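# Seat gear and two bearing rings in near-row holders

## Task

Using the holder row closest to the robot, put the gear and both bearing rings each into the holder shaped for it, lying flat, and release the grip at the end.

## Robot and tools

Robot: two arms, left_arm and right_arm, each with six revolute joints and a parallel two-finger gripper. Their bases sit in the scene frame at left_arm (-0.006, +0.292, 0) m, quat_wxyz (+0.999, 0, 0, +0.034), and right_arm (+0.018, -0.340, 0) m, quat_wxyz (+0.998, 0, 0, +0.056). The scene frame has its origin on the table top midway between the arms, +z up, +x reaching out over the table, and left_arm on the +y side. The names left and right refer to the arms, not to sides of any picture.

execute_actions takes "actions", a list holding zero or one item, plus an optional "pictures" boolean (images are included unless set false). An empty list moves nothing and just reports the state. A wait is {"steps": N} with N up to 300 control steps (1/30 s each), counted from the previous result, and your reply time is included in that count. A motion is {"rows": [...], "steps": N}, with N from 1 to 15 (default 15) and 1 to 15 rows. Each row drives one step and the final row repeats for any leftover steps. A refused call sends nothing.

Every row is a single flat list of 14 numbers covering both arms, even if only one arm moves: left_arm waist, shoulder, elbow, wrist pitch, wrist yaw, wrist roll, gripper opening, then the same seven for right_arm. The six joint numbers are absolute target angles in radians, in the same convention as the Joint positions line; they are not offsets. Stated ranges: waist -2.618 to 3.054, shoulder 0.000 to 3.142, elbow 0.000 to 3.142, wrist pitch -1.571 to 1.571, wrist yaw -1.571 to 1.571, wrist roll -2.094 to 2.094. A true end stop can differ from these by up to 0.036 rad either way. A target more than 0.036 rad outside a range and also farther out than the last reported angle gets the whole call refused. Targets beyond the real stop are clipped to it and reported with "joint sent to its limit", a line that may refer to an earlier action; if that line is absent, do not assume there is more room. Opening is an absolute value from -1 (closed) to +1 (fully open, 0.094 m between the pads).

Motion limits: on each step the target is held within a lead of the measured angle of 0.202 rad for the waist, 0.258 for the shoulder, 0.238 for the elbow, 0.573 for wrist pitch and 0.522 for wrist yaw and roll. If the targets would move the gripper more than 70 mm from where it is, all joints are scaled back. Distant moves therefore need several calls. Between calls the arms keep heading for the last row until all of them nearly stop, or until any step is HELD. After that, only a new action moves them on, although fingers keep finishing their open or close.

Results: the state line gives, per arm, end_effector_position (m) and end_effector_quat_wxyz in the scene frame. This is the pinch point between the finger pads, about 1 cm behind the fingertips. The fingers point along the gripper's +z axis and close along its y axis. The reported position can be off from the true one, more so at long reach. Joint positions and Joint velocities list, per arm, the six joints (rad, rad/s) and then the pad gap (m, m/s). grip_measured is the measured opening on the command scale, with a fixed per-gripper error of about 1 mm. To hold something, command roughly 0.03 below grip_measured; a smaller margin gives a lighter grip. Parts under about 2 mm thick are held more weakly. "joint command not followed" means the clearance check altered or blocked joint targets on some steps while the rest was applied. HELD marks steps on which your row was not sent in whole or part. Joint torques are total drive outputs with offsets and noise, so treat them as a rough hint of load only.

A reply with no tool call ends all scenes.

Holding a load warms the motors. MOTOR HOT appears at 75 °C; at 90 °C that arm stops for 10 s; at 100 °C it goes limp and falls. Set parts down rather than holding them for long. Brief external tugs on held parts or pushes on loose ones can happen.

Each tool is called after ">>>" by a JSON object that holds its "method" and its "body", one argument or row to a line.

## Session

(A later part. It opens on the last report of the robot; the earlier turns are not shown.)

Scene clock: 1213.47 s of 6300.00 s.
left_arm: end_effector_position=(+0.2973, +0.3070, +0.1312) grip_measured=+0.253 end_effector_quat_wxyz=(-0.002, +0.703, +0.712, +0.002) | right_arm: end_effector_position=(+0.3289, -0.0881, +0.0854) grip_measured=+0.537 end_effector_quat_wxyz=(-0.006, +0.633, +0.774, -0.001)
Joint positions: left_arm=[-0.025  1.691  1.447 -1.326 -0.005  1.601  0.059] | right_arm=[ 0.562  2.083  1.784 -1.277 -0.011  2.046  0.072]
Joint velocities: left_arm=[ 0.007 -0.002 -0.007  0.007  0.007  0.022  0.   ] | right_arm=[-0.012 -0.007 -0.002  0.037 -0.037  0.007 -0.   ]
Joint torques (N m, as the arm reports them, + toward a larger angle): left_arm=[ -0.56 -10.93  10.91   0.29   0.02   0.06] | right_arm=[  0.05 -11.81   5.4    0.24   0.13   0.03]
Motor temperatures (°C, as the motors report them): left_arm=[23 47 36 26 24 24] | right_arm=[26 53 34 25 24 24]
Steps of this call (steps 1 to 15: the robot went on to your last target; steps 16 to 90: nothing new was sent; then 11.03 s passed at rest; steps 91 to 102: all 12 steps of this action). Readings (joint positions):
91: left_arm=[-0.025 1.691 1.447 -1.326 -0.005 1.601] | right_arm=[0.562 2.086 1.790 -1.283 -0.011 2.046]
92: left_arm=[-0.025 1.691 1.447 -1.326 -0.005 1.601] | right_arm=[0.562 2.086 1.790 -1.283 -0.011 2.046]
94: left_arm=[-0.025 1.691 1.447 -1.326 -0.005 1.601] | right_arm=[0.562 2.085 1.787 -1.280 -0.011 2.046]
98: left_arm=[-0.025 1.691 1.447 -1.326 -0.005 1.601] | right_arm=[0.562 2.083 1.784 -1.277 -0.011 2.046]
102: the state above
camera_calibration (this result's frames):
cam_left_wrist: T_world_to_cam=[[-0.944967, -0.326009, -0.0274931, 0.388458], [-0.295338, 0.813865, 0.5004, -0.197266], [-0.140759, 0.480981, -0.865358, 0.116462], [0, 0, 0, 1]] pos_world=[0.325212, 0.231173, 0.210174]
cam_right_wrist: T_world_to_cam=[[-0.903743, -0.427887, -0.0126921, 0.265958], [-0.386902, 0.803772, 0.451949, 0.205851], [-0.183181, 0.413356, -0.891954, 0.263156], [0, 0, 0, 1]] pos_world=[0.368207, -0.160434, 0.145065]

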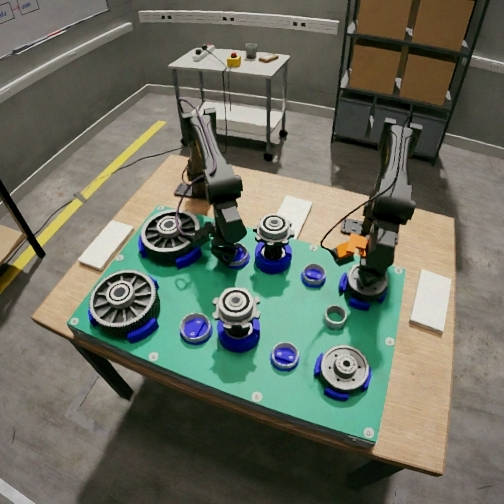

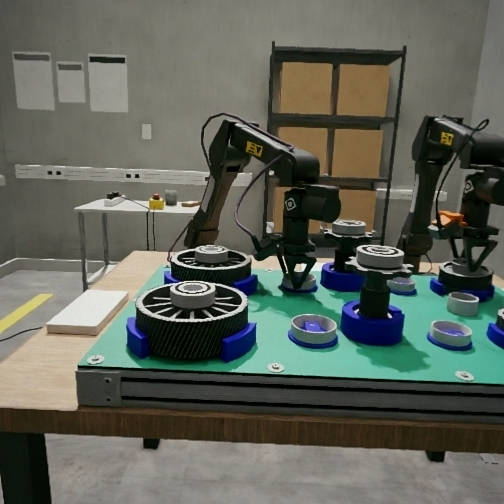

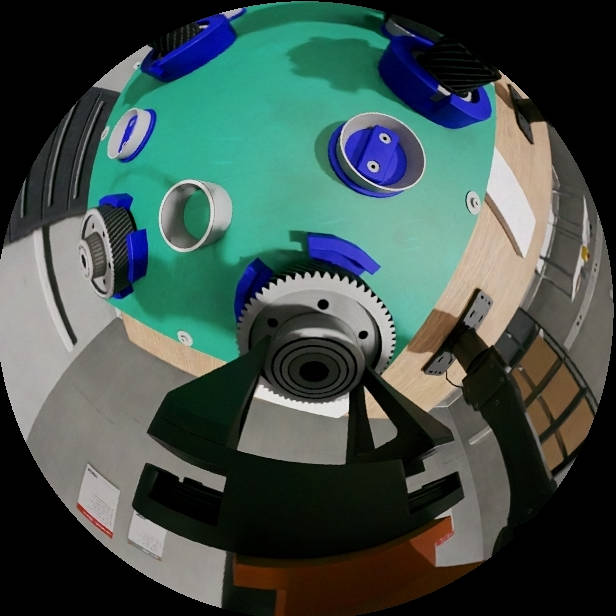

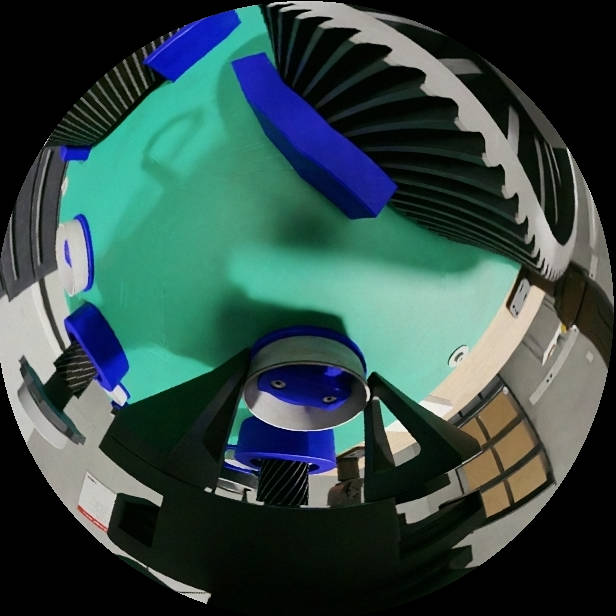

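>>> {"method": "execute_actions", "body": {
  "actions": [
    {"rows": [[-0.03,1.632,1.50,-1.322,0,1.61,0.22,0.562,2.075,1.775,-1.277,0,2.05,0.525],[-0.03,1.632,1.51,-1.322,0,1.61,0.22,0.562,2.075,1.775,-1.277,0,2.05,0.535],[-0.03,1.632,1.52,-1.322,0,1.61,0.22,0.562,2.075,1.775,-1.277,0,2.05,0.545],[-0.033,1.632,1.52,-1.322,0,1.61,0.22,0.562,2.075,1.775,-1.277,0,2.05,0.56],[-0.036,1.632,1.52,-1.322,0,1.61,0.22,0.562,2.075,1.775,-1.277,0,2.05,0.58],[-0.038,1.632,1.52,-1.322,0,1.61,0.22,0.562,2.075,1.775,-1.277,0,2.05,0.61],[-0.04,1.632,1.52,-1.322,0,1.61,0.22,0.562,2.075,1.775,-1.277,0,2.05,0.64],[-0.042,1.632,1.52,-1.322,0,1.61,0.22,0.562,2.075,1.775,-1.277,0,2.05,0.67],[-0.042,1.632,1.52,-1.322,0,1.61,0.22,0.562,2.075,1.775,-1.277,0,2.05,0.70],[-0.042,1.632,1.52,-1.322,0,1.61,0.22,0.562,2.075,1.775,-1.277,0,2.05,0.73],[-0.042,1.632,1.52,-1.322,0,1.61,0.22,0.562,2.075,1.775,-1.277,0,2.05,0.76],[-0.042,1.632,1.52,-1.322,0,1.61,0.22,0.562,2.075,1.775,-1.277,0,2.05,0.78]], "steps": 15}
  ],
  "pictures": false
}}

>>> {"method": "execute_actions", "body": {
  "actions": [
    {"rows": [[-0.042,1.632,1.50,-1.322,0,1.61,0.22,0.562,2.075,1.82,-1.30,0,2.05,0.78],[-0.042,1.632,1.49,-1.322,0,1.61,0.22,0.562,2.075,1.85,-1.33,0,2.05,0.78],[-0.042,1.632,1.486,-1.322,0,1.61,0.22,0.562,2.075,1.88,-1.36,0,2.05,0.78],[-0.042,1.632,1.483,-1.32,0,1.61,0.22,0.562,2.075,1.91,-1.39,0,2.05,0.78],[-0.042,1.632,1.48,-1.317,0,1.61,0.22,0.562,2.07,1.94,-1.42,0,2.05,0.78],[-0.042,1.632,1.477,-1.314,0,1.61,0.22,0.562,2.06,1.96,-1.45,0,2.05,0.78],[-0.042,1.632,1.474,-1.311,0,1.61,0.22,0.562,2.04,1.97,-1.48,0,2.05,0.78],[-0.042,1.632,1.474,-1.311,0,1.61,0.22,0.56,2.0,1.96,-1.50,0,2.05,0.78],[-0.042,1.632,1.474,-1.311,0,1.61,0.22,0.55,1.95,1.93,-1.52,0,2.05,0.78],[-0.042,1.632,1.474,-1.311,0,1.61,0.22,0.54,1.90,1.89,-1.53,0,2.05,0.78],[-0.042,1.632,1.474,-1.311,0,1.61,0.22,0.53,1.85,1.85,-1.54,0,2.05,0.78],[-0.042,1.632,1.474,-1.311,0,1.61,0.22,0.52,1.80,1.80,-1.54,0,2.05,0.78],[-0.042,1.632,1.474,-1.311,0,1.61,0.22,0.51,1.75,1.75,-1.54,0,2.05,0.78],[-0.042,1.632,1.474,-1.311,0,1.61,0.22,0.50,1.70,1.70,-1.54,0,2.05,0.78],[-0.042,1.632,1.474,-1.311,0,1.61,0.22,0.50,1.65,1.65,-1.54,0,2.05,0.78]], "steps": 15}
  ]
}}

>>> {"method": "zoom_image", "body": {
  "camera": "cam_left_wrist",
  "region": [200, 220, 430, 430]
}}

Scene clock: 1239.07 s of 6300.00 s.
left_arm: end_effector_position=(+0.2976, +0.3051, +0.1312) grip_measured=+0.253 end_effector_quat_wxyz=(-0.002, +0.706, +0.708, +0.003) | right_arm: end_effector_position=(+0.3289, -0.0881, +0.0854) grip_measured=+0.778 end_effector_quat_wxyz=(-0.006, +0.633, +0.774, -0.001)
Joint positions: left_arm=[-0.032  1.691  1.447 -1.324 -0.008  1.603  0.059] | right_arm=[ 0.562  2.083  1.784 -1.277 -0.011  2.046  0.084]
Joint velocities: left_arm=[ 0.007 -0.022 -0.002 -0.051 -0.037 -0.022  0.   ] | right_arm=[ 0.002 -0.017 -0.017  0.007 -0.022 -0.007  0.   ]
Joint torques (N m, as the arm reports them, + toward a larger angle): left_arm=[ -0.9  -10.78  13.34   0.27   0.07   0.04] | right_arm=[  0.01 -11.96   6.48   0.08   0.12   0.02]
Motor temperatures (°C, as the motors report them): left_arm=[23 48 37 26 24 24] | right_arm=[26 53 33 25 24 24]
Steps of this call (steps 1 to 15: the robot went on to your last target; steps 16 to 90: nothing new was sent; then 22.10 s passed at rest; steps 91 to 105: all 15 steps of this action). Readings (joint positions):
91: left_arm=[-0.025 1.691 1.447 -1.326 -0.005 1.601] | right_arm=[0.562 2.083 1.784 -1.277 -0.011 2.046]
92: left_arm=[-0.025 1.691 1.447 -1.326 -0.005 1.601] | right_arm=[0.562 2.083 1.784 -1.277 -0.011 2.046]
94: left_arm=[-0.025 1.691 1.447 -1.326 -0.005 1.601] | right_arm=[0.562 2.083 1.784 -1.277 -0.011 2.046]
98: left_arm=[-0.027 1.691 1.447 -1.326 -0.006 1.602] | right_arm=[0.562 2.083 1.784 -1.277 -0.011 2.046]
105: the state above

Scene clock: 1239.57 s of 6300.00 s.
left_arm: end_effector_position=(+0.2977, +0.3052, +0.1312) grip_measured=+0.253 end_effector_quat_wxyz=(-0.002, +0.706, +0.708, +0.003) | right_arm: end_effector_position=(+0.2907, -0.1362, +0.1939) grip_measured=+0.778 end_effector_quat_wxyz=(+0.008, +0.648, +0.760, +0.059)
Joint positions: left_arm=[-0.032  1.691  1.447 -1.324 -0.008  1.603  0.059] | right_arm=[ 0.522  1.747  1.755 -1.46  -0.011  2.046  0.084]
Joint velocities: left_arm=[-0.007 -0.002 -0.022 -0.007 -0.066 -0.037 -0.002] | right_arm=[-0.359 -1.746 -1.331 -0.212  0.051  0.051  0.   ]
Joint torques (N m, as the arm reports them, + toward a larger angle): left_arm=[ -0.93 -10.84   9.54   0.38   0.01   0.06] | right_arm=[ 0.05 -7.39  5.08 -0.13  0.09  0.03]
Motor temperatures (°C, as the motors report them): left_arm=[23 48 37 26 24 24] | right_arm=[26 53 33 25 24 24]
Steps of this call (steps 1 to 15: all 15 steps of this action). Readings (joint positions):
1: left_arm=[-0.032 1.691 1.447 -1.324 -0.008 1.603] | right_arm=[0.562 2.083 1.784 -1.277 -0.011 2.046]
2: left_arm=[-0.032 1.691 1.447 -1.324 -0.008 1.603] | right_arm=[0.562 2.083 1.790 -1.284 -0.011 2.046]
4: left_arm=[-0.032 1.691 1.447 -1.324 -0.008 1.603] | right_arm=[0.562 2.088 1.827 -1.313 -0.011 2.046]
8: left_arm=[-0.032 1.691 1.447 -1.324 -0.008 1.603] | right_arm=[0.562 2.072 1.924 -1.376 -0.011 2.046]
15: the state above
camera_calibration (this result's frames):
cam_left_wrist: T_world_to_cam=[[-0.947991, -0.316919, -0.0295951, 0.386686], [-0.288285, 0.815469, 0.501899, -0.198372], [-0.134927, 0.484327, -0.86442, 0.114563], [0, 0, 0, 1]] pos_world=[0.324845, 0.228828, 0.210037]
cam_right_wrist: T_world_to_cam=[[-0.912964, -0.385621, -0.133394, 0.244108], [-0.400584, 0.784817, 0.472858, 0.178075], [-0.0776538, 0.485137, -0.870983, 0.347933], [0, 0, 0, 1]] pos_world=[0.321214, -0.214419, 0.251402]

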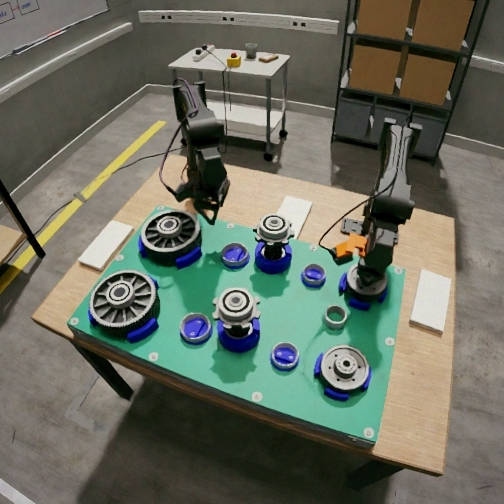

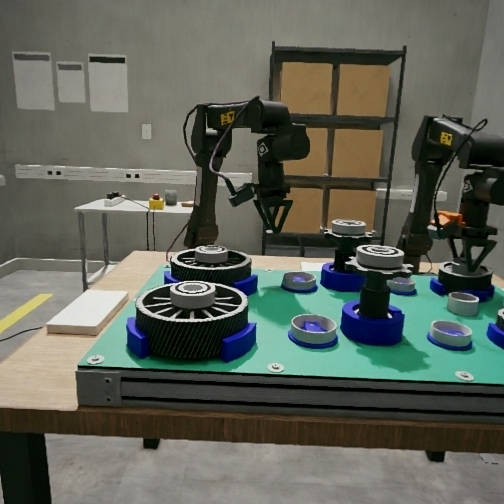

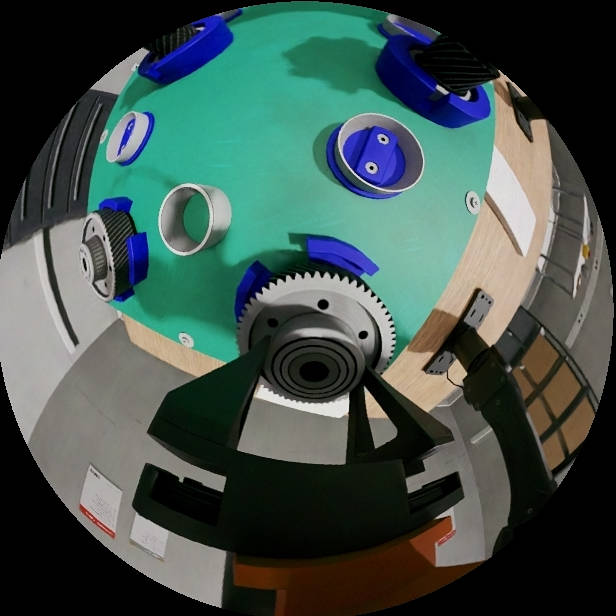

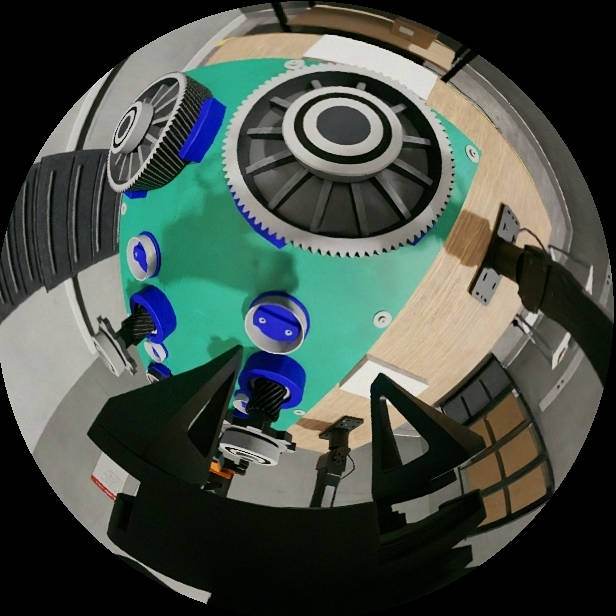

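Region (200, 220, 430, 430) of cam_left_wrist's 616x616 image, scaled by 2.191, with more detail than that image has; it fills the top 460 rows of this view, and the rest is white.

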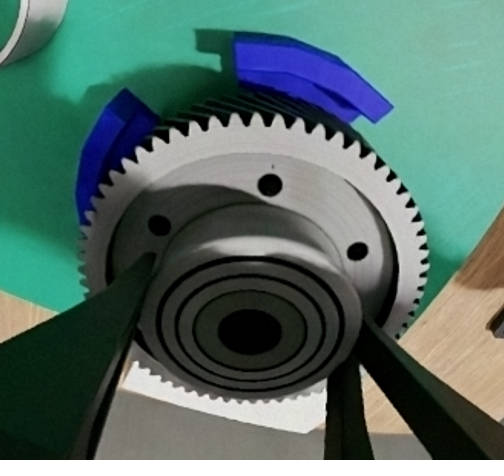

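>>> {"method": "execute_actions", "body": {
  "actions": [
    {"rows": [[-0.042,1.632,1.50,-1.324,0,1.61,0.22,0.45,1.6,1.6,-1.54,0,1.9,0.78],[-0.042,1.632,1.515,-1.324,0,1.61,0.22,0.40,1.56,1.56,-1.54,0,1.8,0.78],[-0.042,1.632,1.525,-1.324,0,1.61,0.22,0.35,1.52,1.52,-1.54,0,1.7,0.78],[-0.045,1.632,1.525,-1.324,0,1.61,0.22,0.30,1.48,1.48,-1.54,0,1.6,0.78],[-0.048,1.632,1.525,-1.324,0,1.61,0.22,0.25,1.45,1.45,-1.54,0,1.5,0.78],[-0.05,1.632,1.525,-1.324,0,1.61,0.22,0.2,1.42,1.42,-1.54,0,1.5,0.78],[-0.052,1.632,1.525,-1.324,0,1.61,0.22,0.2,1.40,1.40,-1.54,0,1.5,0.78]], "steps": 15}
  ],
  "pictures": false
}}

>>> {"method": "execute_actions", "body": {
  "actions": [
    {"rows": [[-0.052,1.632,1.50,-1.322,0,1.61,0.22,0.2,1.40,1.40,-1.54,0,1.5,0.78],[-0.052,1.632,1.49,-1.322,0,1.61,0.22,0.2,1.40,1.40,-1.54,0,1.5,0.78],[-0.052,1.632,1.486,-1.322,0,1.61,0.22,0.2,1.40,1.40,-1.54,0,1.5,0.78],[-0.052,1.632,1.483,-1.32,0,1.61,0.22,0.2,1.40,1.40,-1.54,0,1.5,0.78],[-0.052,1.632,1.48,-1.317,0,1.61,0.22,0.2,1.40,1.40,-1.54,0,1.5,0.78],[-0.052,1.632,1.477,-1.314,0,1.61,0.22,0.2,1.40,1.40,-1.54,0,1.5,0.78],[-0.052,1.632,1.474,-1.311,0,1.61,0.22,0.2,1.40,1.40,-1.54,0,1.5,0.78]], "steps": 15}
  ]
}}

>>> {"method": "zoom_image", "body": {
  "camera": "cam_left_wrist",
  "region": [200, 220, 430, 430]
}}

>>> {"method": "zoom_image", "body": {
  "camera": "cam_high",
  "region": [320, 230, 420, 330]
}}

Scene clock: 1268.77 s of 6300.00 s.
left_arm: end_effector_position=(+0.2981, +0.3031, +0.1312) grip_measured=+0.253 end_effector_quat_wxyz=(-0.003, +0.710, +0.704, +0.005) | right_arm: end_effector_position=(+0.2379, -0.2701, +0.1940) grip_measured=+0.778 end_effector_quat_wxyz=(+0.013, +0.579, +0.815, +0.017)
Joint positions: left_arm=[-0.042  1.691  1.447 -1.323 -0.012  1.605  0.059] | right_arm=[ 0.191  1.402  1.416 -1.541 -0.     1.539  0.084]
Joint velocities: left_arm=[-0.007 -0.007  0.002 -0.007  0.022  0.007 -0.001] | right_arm=[ 0.002 -0.007 -0.032 -0.066  0.022 -0.286 -0.   ]
Joint torques (N m, as the arm reports them, + toward a larger angle): left_arm=[ -0.92 -10.84  13.9    0.23   0.05   0.04] | right_arm=[ 0.67 -4.82  5.78  0.24  0.02 -0.08]
Motor temperatures (°C, as the motors report them): left_arm=[23 48 36 26 24 24] | right_arm=[26 48 33 25 24 24]
Steps of this call (steps 1 to 30: the robot went on to your last target; steps 31 to 90: nothing new was sent; then 25.70 s passed at rest; steps 91 to 105: all 15 steps of this action). Readings (joint positions):
91: left_arm=[-0.032 1.691 1.447 -1.324 -0.008 1.603] | right_arm=[0.496 1.645 1.654 -1.533 -0.008 2.028]
92: left_arm=[-0.032 1.691 1.447 -1.324 -0.008 1.603] | right_arm=[0.482 1.631 1.631 -1.522 -0.013 1.989]
94: left_arm=[-0.032 1.691 1.447 -1.324 -0.008 1.603] | right_arm=[0.412 1.578 1.558 -1.510 -0.019 1.877]
98: left_arm=[-0.038 1.691 1.447 -1.324 -0.011 1.604] | right_arm=[0.210 1.446 1.432 -1.521 -0.004 1.661]
105: the state above

Scene clock: 1269.27 s of 6300.00 s.
left_arm: end_effector_position=(+0.2982, +0.3031, +0.1312) grip_measured=+0.253 end_effector_quat_wxyz=(-0.003, +0.710, +0.704, +0.006) | right_arm: end_effector_position=(+0.2376, -0.2700, +0.1936) grip_measured=+0.778 end_effector_quat_wxyz=(+0.012, +0.566, +0.824, +0.017)
Joint positions: left_arm=[-0.042  1.691  1.447 -1.323 -0.012  1.605  0.059] | right_arm=[ 0.191  1.402  1.414 -1.541 -0.001  1.508  0.084]
Joint velocities: left_arm=[-0.012  0.002 -0.017  0.007  0.007 -0.037 -0.   ] | right_arm=[-0.027 -0.007 -0.007 -0.022 -0.022 -0.007  0.001]
Joint torques (N m, as the arm reports them, + toward a larger angle): left_arm=[ -0.89 -10.93   9.47   0.35   0.03   0.05] | right_arm=[ 0.71 -4.82  5.83  0.23  0.05 -0.11]
Motor temperatures (°C, as the motors report them): left_arm=[23 48 36 26 24 24] | right_arm=[26 48 33 25 24 24]
Steps of this call (steps 1 to 15: all 15 steps of this action). Readings (joint positions):
1: left_arm=[-0.042 1.691 1.447 -1.323 -0.012 1.605] | right_arm=[0.191 1.402 1.415 -1.541 -0.000 1.532]
2: left_arm=[-0.042 1.691 1.447 -1.323 -0.012 1.605] | right_arm=[0.191 1.402 1.415 -1.541 -0.001 1.527]
4: left_arm=[-0.042 1.691 1.447 -1.323 -0.012 1.605] | right_arm=[0.191 1.402 1.414 -1.541 -0.001 1.520]
8: left_arm=[-0.042 1.691 1.447 -1.323 -0.012 1.605] | right_arm=[0.191 1.402 1.414 -1.541 -0.001 1.512]
15: the state above
camera_calibration (this result's frames):
cam_left_wrist: T_world_to_cam=[[-0.951391, -0.306284, -0.0323379, 0.384624], [-0.279961, 0.816278, 0.505284, -0.19972], [-0.128364, 0.489776, -0.862347, 0.111758], [0, 0, 0, 1]] pos_world=[0.32436, 0.226094, 0.209728]
cam_right_wrist: T_world_to_cam=[[-0.81798, -0.572102, -0.0600688, 0.0568402], [-0.5379, 0.723681, 0.432377, 0.28594], [-0.203893, 0.385986, -0.89969, 0.417165], [0, 0, 0, 1]] pos_world=[0.285358, -0.33543, 0.2551]

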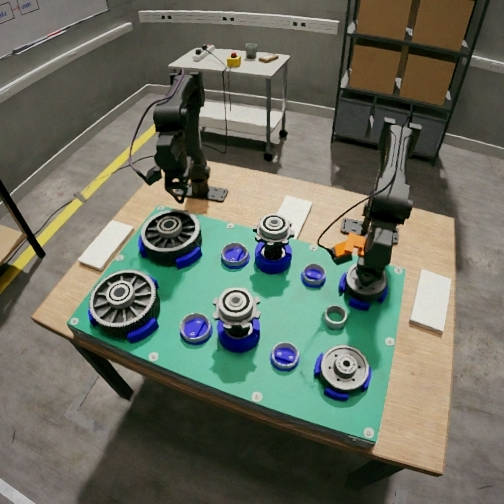

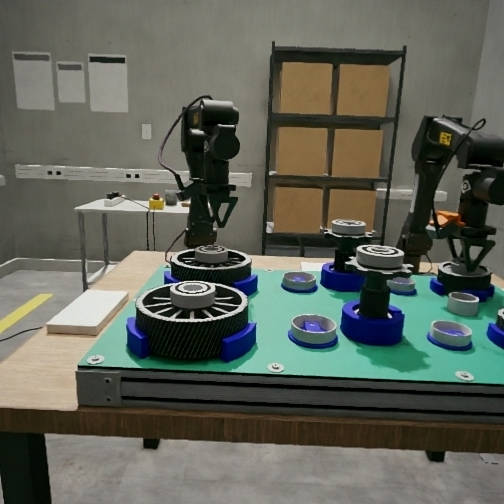

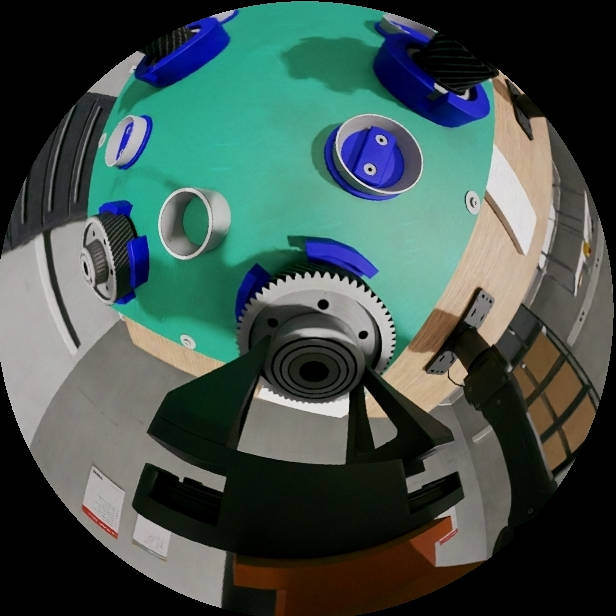

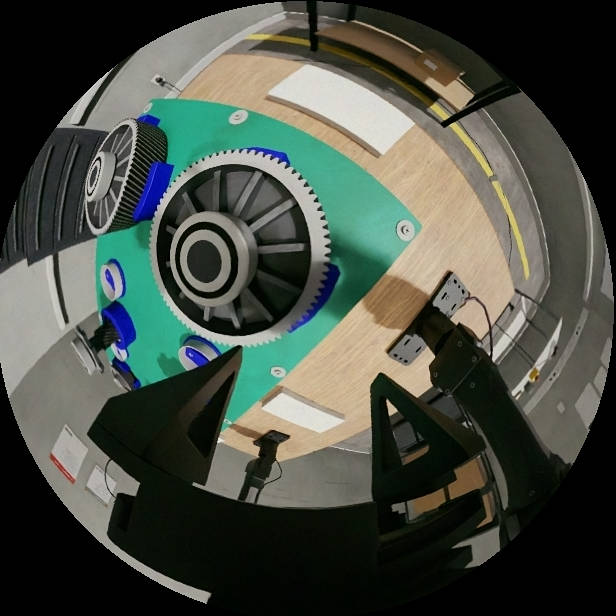

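Region (200, 220, 430, 430) of cam_left_wrist's 616x616 image, scaled by 2.191, with more detail than that image has; it fills the top 460 rows of this view, and the rest is white.

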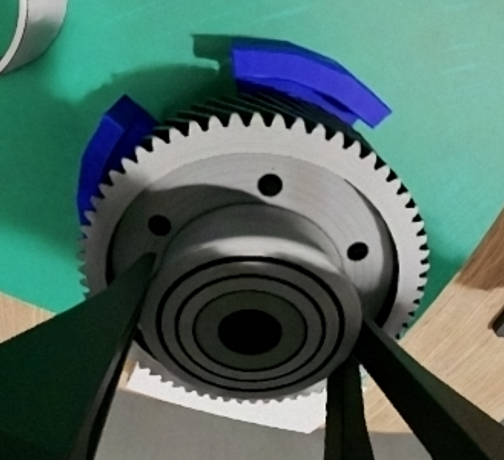

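Region (320, 230, 420, 330) of cam_high's 504x504 image, scaled by 5.040, with more detail than that image has.

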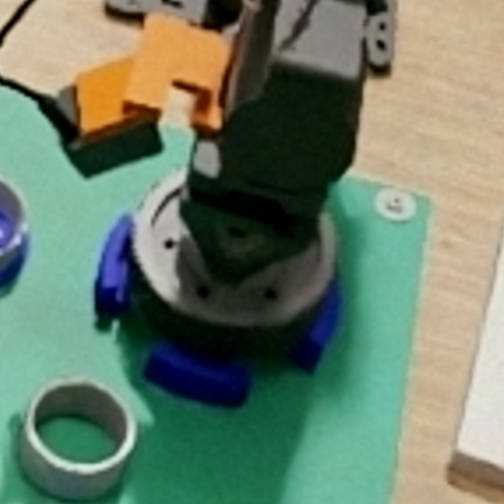

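>>> {"method": "zoom_image", "body": {
  "camera": "cam_low",
  "region": [420, 240, 504, 310]
}}

Region (420, 240, 504, 310) of cam_low's 504x504 image, scaled by 6.000, with more detail than that image has.

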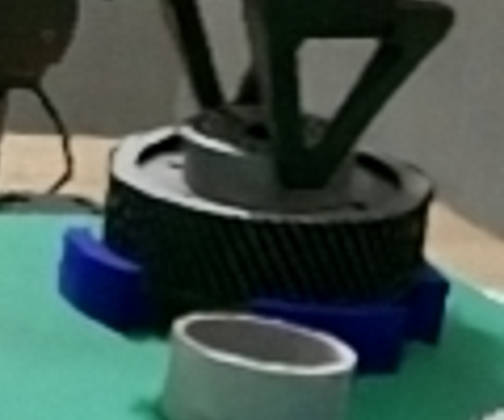

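>>> {"method": "execute_actions", "body": {
  "actions": [
    {"rows": [[-0.045,1.632,1.50,-1.324,0,1.61,0.22,0.2,1.40,1.40,-1.54,0,1.5,0.78],[-0.042,1.632,1.52,-1.328,0,1.61,0.22,0.2,1.40,1.40,-1.54,0,1.5,0.78],[-0.042,1.632,1.535,-1.334,0,1.61,0.22,0.2,1.40,1.40,-1.54,0,1.5,0.78],[-0.042,1.632,1.545,-1.342,0,1.61,0.22,0.2,1.40,1.40,-1.54,0,1.5,0.78],[-0.04,1.632,1.548,-1.35,0,1.61,0.22,0.2,1.40,1.40,-1.54,0,1.5,0.78],[-0.036,1.632,1.548,-1.354,0.005,1.61,0.22,0.2,1.40,1.40,-1.54,0,1.5,0.78],[-0.03,1.632,1.548,-1.354,0.012,1.61,0.22,0.2,1.40,1.40,-1.54,0,1.5,0.78],[-0.024,1.632,1.548,-1.354,0.02,1.615,0.22,0.2,1.40,1.40,-1.54,0,1.5,0.78],[-0.018,1.632,1.548,-1.354,0.028,1.62,0.22,0.2,1.40,1.40,-1.54,0,1.5,0.78],[-0.012,1.632,1.548,-1.354,0.036,1.625,0.22,0.2,1.40,1.40,-1.54,0,1.5,0.78],[-0.006,1.632,1.548,-1.354,0.044,1.63,0.22,0.2,1.40,1.40,-1.54,0,1.5,0.78],[0.0,1.632,1.548,-1.354,0.052,1.635,0.22,0.2,1.40,1.40,-1.54,0,1.5,0.78],[0.006,1.632,1.548,-1.354,0.06,1.64,0.22,0.2,1.40,1.40,-1.54,0,1.5,0.78],[0.011,1.632,1.548,-1.354,0.062,1.64,0.22,0.2,1.40,1.40,-1.54,0,1.5,0.78]], "steps": 15}
  ],
  "pictures": false
}}

>>> {"method": "execute_actions", "body": {
  "actions": [
    {"steps": 25}
  ]
}}

>>> {"method": "zoom_image", "body": {
  "camera": "cam_low",
  "region": [420, 240, 504, 310]
}}

>>> {"method": "zoom_image", "body": {
  "camera": "cam_left_wrist",
  "region": [200, 220, 430, 430]
}}

Scene clock: 1315.00 s of 6300.00 s.
left_arm: end_effector_position=(+0.2991, +0.3071, +0.1354) grip_measured=+0.253 end_effector_quat_wxyz=(+0.015, +0.702, +0.712, -0.008) | right_arm: end_effector_position=(+0.2376, -0.2700, +0.1936) grip_measured=+0.778 end_effector_quat_wxyz=(+0.012, +0.566, +0.824, +0.017)
Joint positions: left_arm=[-0.003  1.691  1.464 -1.335  0.032  1.621  0.059] | right_arm=[ 0.191  1.402  1.414 -1.541 -0.001  1.506  0.084]
Joint velocities: left_arm=[ 0.168 -0.012 -0.022  0.007  0.051  0.037 -0.   ] | right_arm=[ 0.002  0.007 -0.002  0.007 -0.066 -0.022  0.001]
Joint torques (N m, as the arm reports them, + toward a larger angle): left_arm=[  0.51 -10.8   14.52   0.13   0.12   0.08] | right_arm=[ 0.6  -4.83  5.82  0.22  0.03 -0.05]
Motor temperatures (°C, as the motors report them): left_arm=[23 49 36 27 24 24] | right_arm=[26 45 33 25 24 24]
Steps of this call (steps 1 to 15: the robot went on to your last target; steps 16 to 90: nothing new was sent; then 42.23 s passed at rest; steps 91 to 105: all 15 steps of this action). Readings (joint positions):
91: left_arm=[-0.042 1.691 1.447 -1.323 -0.012 1.605] | right_arm=[0.191 1.402 1.414 -1.541 -0.001 1.506]
92: left_arm=[-0.042 1.691 1.447 -1.323 -0.012 1.605] | right_arm=[0.191 1.402 1.414 -1.541 -0.001 1.506]
94: left_arm=[-0.042 1.691 1.451 -1.325 -0.011 1.605] | right_arm=[0.191 1.402 1.414 -1.541 -0.001 1.506]
98: left_arm=[-0.040 1.691 1.461 -1.332 -0.004 1.605] | right_arm=[0.191 1.402 1.414 -1.541 -0.001 1.506]
105: the state above

Scene clock: 1315.83 s of 6300.00 s.
left_arm: end_effector_position=(+0.2983, +0.3094, +0.1355) grip_measured=+0.253 end_effector_quat_wxyz=(+0.016, +0.701, +0.713, -0.010) | right_arm: end_effector_position=(+0.2376, -0.2700, +0.1936) grip_measured=+0.778 end_effector_quat_wxyz=(+0.012, +0.566, +0.824, +0.017)
Joint positions: left_arm=[ 0.008  1.691  1.464 -1.337  0.037  1.63   0.059] | right_arm=[ 0.191  1.402  1.414 -1.541 -0.001  1.506  0.084]
Joint velocities: left_arm=[-0.027 -0.002  0.012 -0.007  0.022 -0.007  0.001] | right_arm=[-0.012  0.012  0.017  0.051 -0.007 -0.051  0.   ]
Joint torques (N m, as the arm reports them, + toward a larger angle): left_arm=[  0.29 -10.77  14.49   0.12   0.21   0.05] | right_arm=[ 0.74 -4.85  5.74  0.21  0.03 -0.07]
Motor temperatures (°C, as the motors report them): left_arm=[23 49 36 26 24 24] | right_arm=[26 45 33 25 24 24]
Steps of this call (steps 1 to 25: the robot went on to your last target). Readings (joint positions):
1: left_arm=[0.002 1.691 1.464 -1.335 0.033 1.622] | right_arm=[0.191 1.402 1.414 -1.541 -0.001 1.506]
2: left_arm=[0.005 1.691 1.464 -1.336 0.033 1.624] | right_arm=[0.191 1.402 1.414 -1.541 -0.001 1.506]
4: left_arm=[0.007 1.691 1.464 -1.337 0.032 1.626] | right_arm=[0.191 1.402 1.414 -1.541 -0.001 1.506]
8: left_arm=[0.008 1.691 1.464 -1.337 0.036 1.628] | right_arm=[0.191 1.402 1.414 -1.541 -0.001 1.506]
25: the state above
camera_calibration (this result's frames):
cam_left_wrist: T_world_to_cam=[[-0.943578, -0.330492, -0.0208514, 0.390413], [-0.301992, 0.832955, 0.463666, -0.199989], [-0.13587, 0.443802, -0.885765, 0.131953], [0, 0, 0, 1]] pos_world=[0.325918, 0.237049, 0.217748]
cam_right_wrist: T_world_to_cam=[[-0.817324, -0.57304, -0.0600558, 0.0564287], [-0.538734, 0.723085, 0.432336, 0.285985], [-0.20432, 0.385713, -0.89971, 0.417196], [0, 0, 0, 1]] pos_world=[0.285432, -0.335373, 0.255103]

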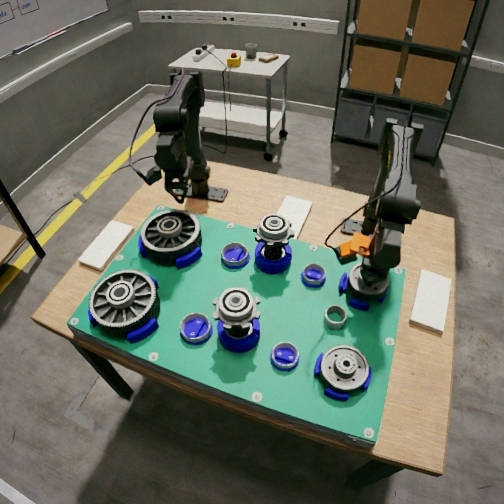

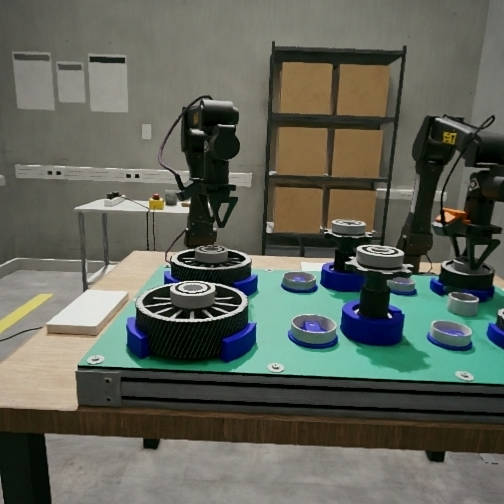

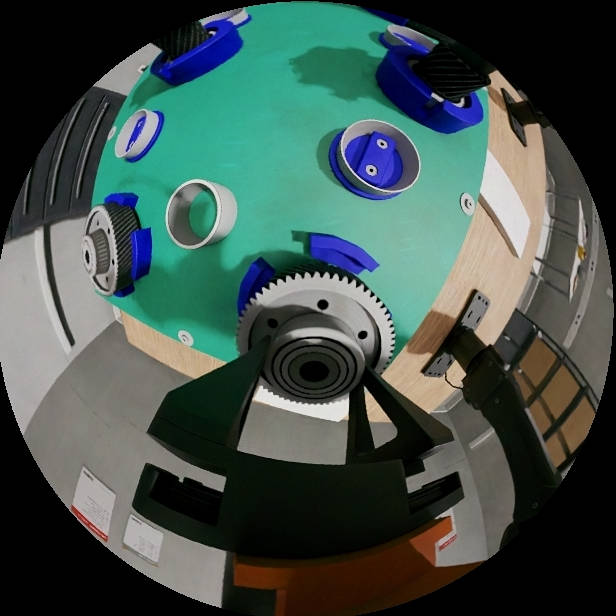

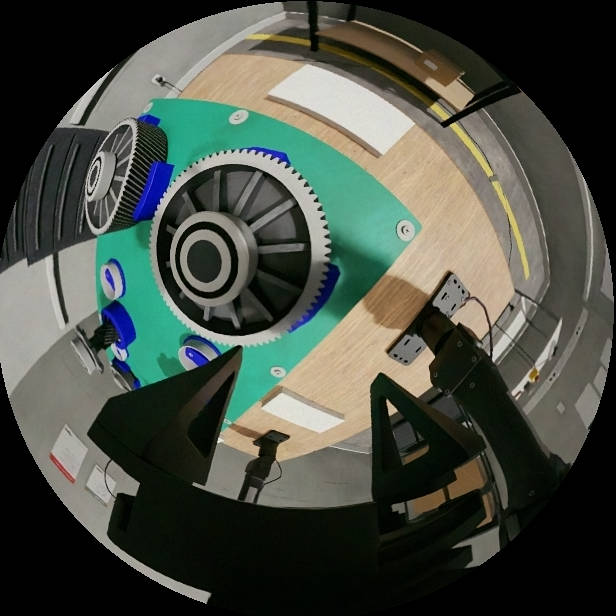

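Region (420, 240, 504, 310) of cam_low's 504x504 image, scaled by 6.000, with more detail than that image has.

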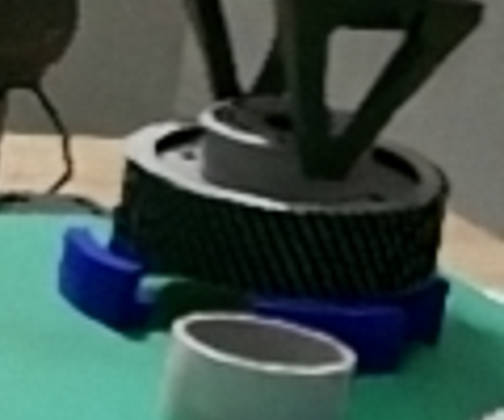

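Region (200, 220, 430, 430) of cam_left_wrist's 616x616 image, scaled by 2.191, with more detail than that image has; it fills the top 460 rows of this view, and the rest is white.

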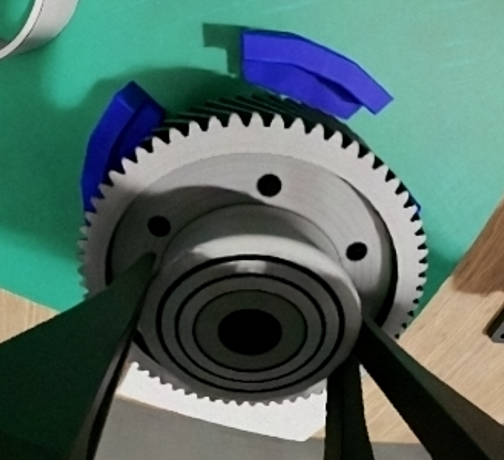

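>>> {"method": "execute_actions", "body": {
  "actions": [
    {"rows": [[0.005,1.632,1.548,-1.354,0.062,1.64,0.22,0.2,1.40,1.40,-1.54,0,1.5,0.78],[0.0,1.632,1.548,-1.354,0.062,1.64,0.22,0.2,1.40,1.40,-1.54,0,1.5,0.78],[-0.005,1.632,1.548,-1.354,0.062,1.64,0.22,0.2,1.40,1.40,-1.54,0,1.5,0.78],[-0.009,1.632,1.54,-1.354,0.062,1.64,0.22,0.2,1.40,1.40,-1.54,0,1.5,0.78],[-0.012,1.632,1.53,-1.35,0.062,1.64,0.22,0.2,1.40,1.40,-1.54,0,1.5,0.78],[-0.013,1.632,1.52,-1.345,0.062,1.64,0.22,0.2,1.40,1.40,-1.54,0,1.5,0.78],[-0.013,1.632,1.51,-1.34,0.062,1.64,0.22,0.2,1.40,1.40,-1.54,0,1.5,0.78],[-0.013,1.632,1.505,-1.337,0.062,1.64,0.22,0.2,1.40,1.40,-1.54,0,1.5,0.78],[-0.013,1.632,1.50,-1.334,0.062,1.64,0.22,0.2,1.40,1.40,-1.54,0,1.5,0.78],[-0.013,1.632,1.496,-1.331,0.062,1.64,0.22,0.2,1.40,1.40,-1.54,0,1.5,0.78],[-0.013,1.632,1.492,-1.328,0.062,1.64,0.22,0.2,1.40,1.40,-1.54,0,1.5,0.78],[-0.013,1.632,1.488,-1.324,0.062,1.64,0.22,0.2,1.40,1.40,-1.54,0,1.5,0.78],[-0.013,1.632,1.484,-1.32,0.062,1.64,0.22,0.2,1.40,1.40,-1.54,0,1.5,0.78],[-0.013,1.632,1.48,-1.316,0.062,1.64,0.22,0.2,1.40,1.40,-1.54,0,1.5,0.78]], "steps": 15}
  ],
  "pictures": false
}}

>>> {"method": "execute_actions", "body": {
  "actions": [
    {"steps": 15}
  ]
}}

>>> {"method": "zoom_image", "body": {
  "camera": "cam_low",
  "region": [420, 240, 504, 310]
}}

>>> {"method": "zoom_image", "body": {
  "camera": "cam_left_wrist",
  "region": [200, 220, 430, 430]
}}

Scene clock: 1349.07 s of 6300.00 s.
left_arm: end_effector_position=(+0.2978, +0.3041, +0.1312) grip_measured=+0.253 end_effector_quat_wxyz=(+0.016, +0.707, +0.707, -0.013) | right_arm: end_effector_position=(+0.2376, -0.2700, +0.1936) grip_measured=+0.778 end_effector_quat_wxyz=(+0.012, +0.566, +0.824, +0.017)
Joint positions: left_arm=[-0.008  1.691  1.446 -1.323  0.041  1.63   0.059] | right_arm=[ 0.191  1.402  1.414 -1.541 -0.001  1.506  0.084]
Joint velocities: left_arm=[ 0.007 -0.017 -0.022 -0.037 -0.051 -0.007  0.   ] | right_arm=[-0.027 -0.022  0.012  0.022  0.037  0.051  0.   ]
Joint torques (N m, as the arm reports them, + toward a larger angle): left_arm=[ -0.61 -10.8   10.48   0.31   0.13   0.04] | right_arm=[ 0.63 -4.83  5.85  0.2   0.01 -0.09]
Motor temperatures (°C, as the motors report them): left_arm=[23 50 41 26 24 24] | right_arm=[26 44 33 25 24 24]
Steps of this call (steps 1 to 15: the robot went on to your last target; steps 16 to 90: nothing new was sent; then 29.73 s passed at rest; steps 91 to 105: all 15 steps of this action). Readings (joint positions):
91: left_arm=[0.008 1.691 1.464 -1.337 0.037 1.630] | right_arm=[0.191 1.402 1.414 -1.541 -0.001 1.506]
92: left_arm=[0.008 1.691 1.464 -1.337 0.037 1.630] | right_arm=[0.191 1.402 1.414 -1.541 -0.001 1.506]
94: left_arm=[0.006 1.691 1.464 -1.337 0.037 1.630] | right_arm=[0.191 1.402 1.414 -1.541 -0.001 1.506]
98: left_arm=[-0.003 1.691 1.464 -1.337 0.037 1.630] | right_arm=[0.191 1.402 1.414 -1.541 -0.001 1.506]
105: the state above

Scene clock: 1349.57 s of 6300.00 s.
left_arm: end_effector_position=(+0.2976, +0.3041, +0.1312) grip_measured=+0.253 end_effector_quat_wxyz=(+0.016, +0.707, +0.707, -0.013) | right_arm: end_effector_position=(+0.2376, -0.2700, +0.1936) grip_measured=+0.778 end_effector_quat_wxyz=(+0.012, +0.566, +0.824, +0.017)
Joint positions: left_arm=[-0.008  1.691  1.446 -1.324  0.041  1.631  0.059] | right_arm=[ 0.191  1.402  1.414 -1.541 -0.001  1.506  0.084]
Joint velocities: left_arm=[ 0.002 -0.002  0.002 -0.125  0.095  0.022 -0.001] | right_arm=[-0.017 -0.007 -0.012 -0.081 -0.051 -0.066 -0.   ]
Joint torques (N m, as the arm reports them, + toward a larger angle): left_arm=[ -0.69 -10.81  10.21   0.32   0.14   0.06] | right_arm=[ 0.66 -4.8   5.77  0.23  0.05 -0.1 ]
Motor temperatures (°C, as the motors report them): left_arm=[23 50 41 26 24 24] | right_arm=[26 44 33 25 24 24]
Steps of this call (steps 1 to 15: the robot went on to your last target). Readings (joint positions):
1: left_arm=[-0.008 1.691 1.446 -1.324 0.041 1.630] | right_arm=[0.191 1.402 1.414 -1.541 -0.001 1.506]
2: left_arm=[-0.008 1.691 1.446 -1.324 0.041 1.630] | right_arm=[0.191 1.402 1.414 -1.541 -0.001 1.506]
4: left_arm=[-0.008 1.691 1.446 -1.324 0.041 1.631] | right_arm=[0.191 1.402 1.414 -1.541 -0.001 1.506]
8: left_arm=[-0.008 1.691 1.446 -1.324 0.041 1.631] | right_arm=[0.191 1.402 1.414 -1.541 -0.001 1.506]
15: the state above
All arms were judged still, so your last target was given up. Only a new action makes them travel on or press farther. Fingers that are still opening or closing keep moving.
camera_calibration (this result's frames):
cam_left_wrist: T_world_to_cam=[[-0.948822, -0.315395, -0.0162115, 0.384282], [-0.286956, 0.839555, 0.461307, -0.199878], [-0.131884, 0.44235, -0.887092, 0.129869], [0, 0, 0, 1]] pos_world=[0.324387, 0.231561, 0.213641]
cam_right_wrist: T_world_to_cam=[[-0.817324, -0.57304, -0.0600558, 0.0564287], [-0.538734, 0.723085, 0.432336, 0.285985], [-0.20432, 0.385713, -0.89971, 0.417196], [0, 0, 0, 1]] pos_world=[0.285432, -0.335373, 0.255103]

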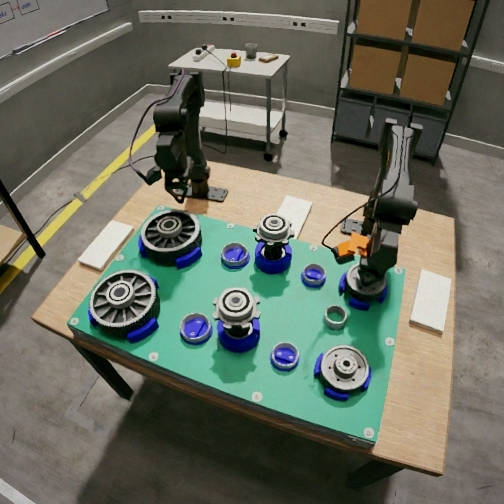

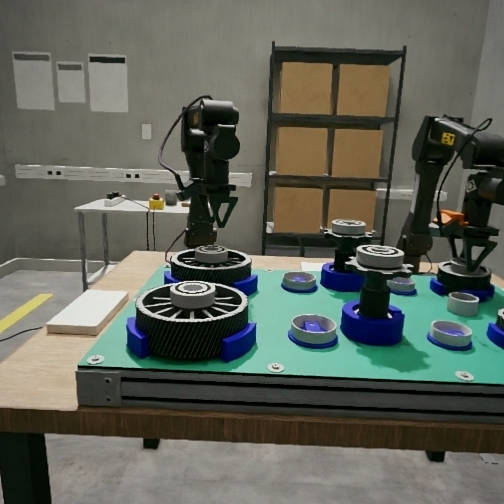

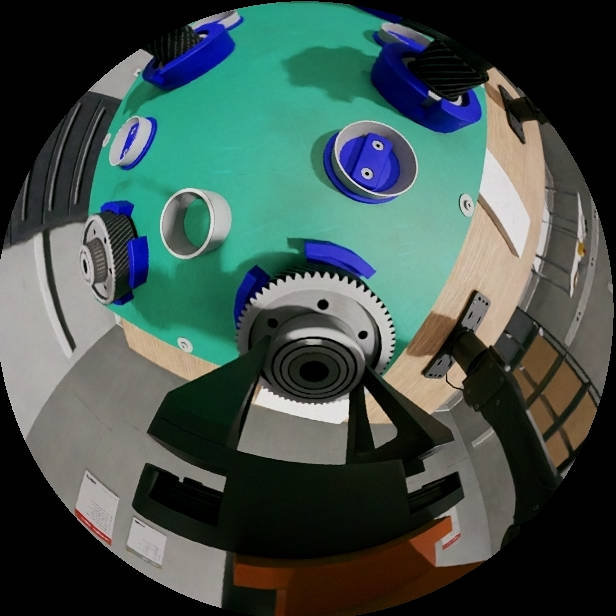

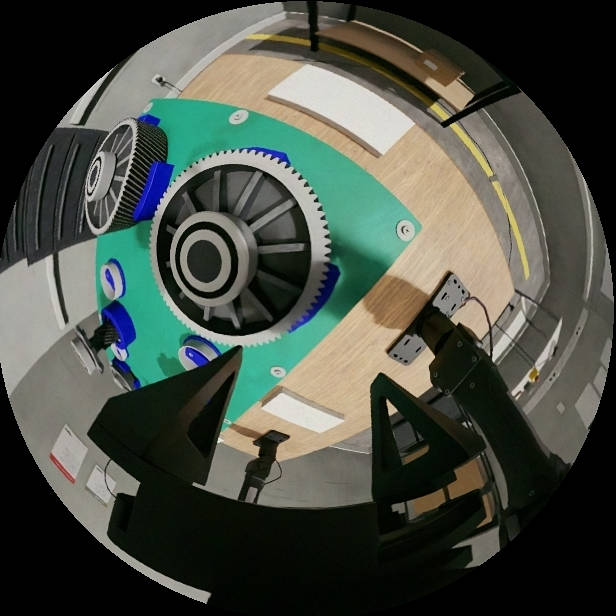

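Region (420, 240, 504, 310) of cam_low's 504x504 image, scaled by 6.000, with more detail than that image has.

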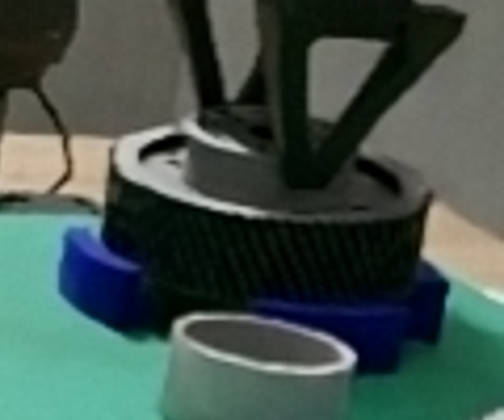

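Region (200, 220, 430, 430) of cam_left_wrist's 616x616 image, scaled by 2.191, with more detail than that image has; it fills the top 460 rows of this view, and the rest is white.

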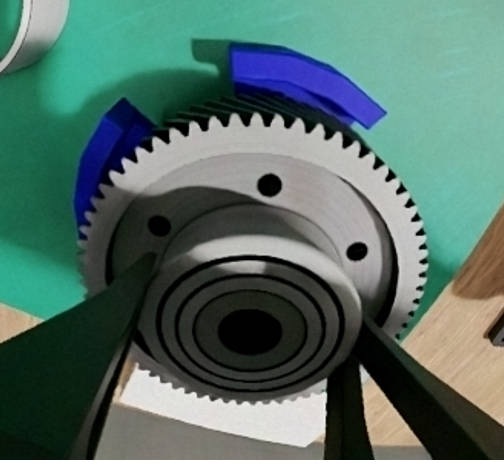

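>>> {"method": "zoom_image", "body": {
  "camera": "cam_high",
  "region": [300, 230, 420, 410]
}}

Region (300, 230, 420, 410) of cam_high's 504x504 image, scaled by 2.800, with more detail than that image has.

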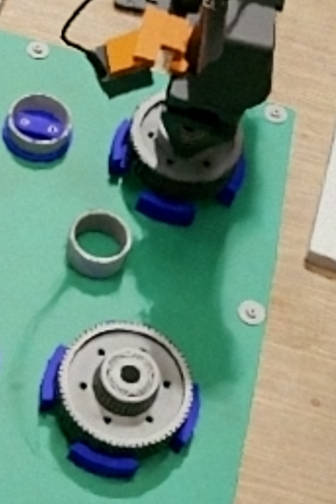

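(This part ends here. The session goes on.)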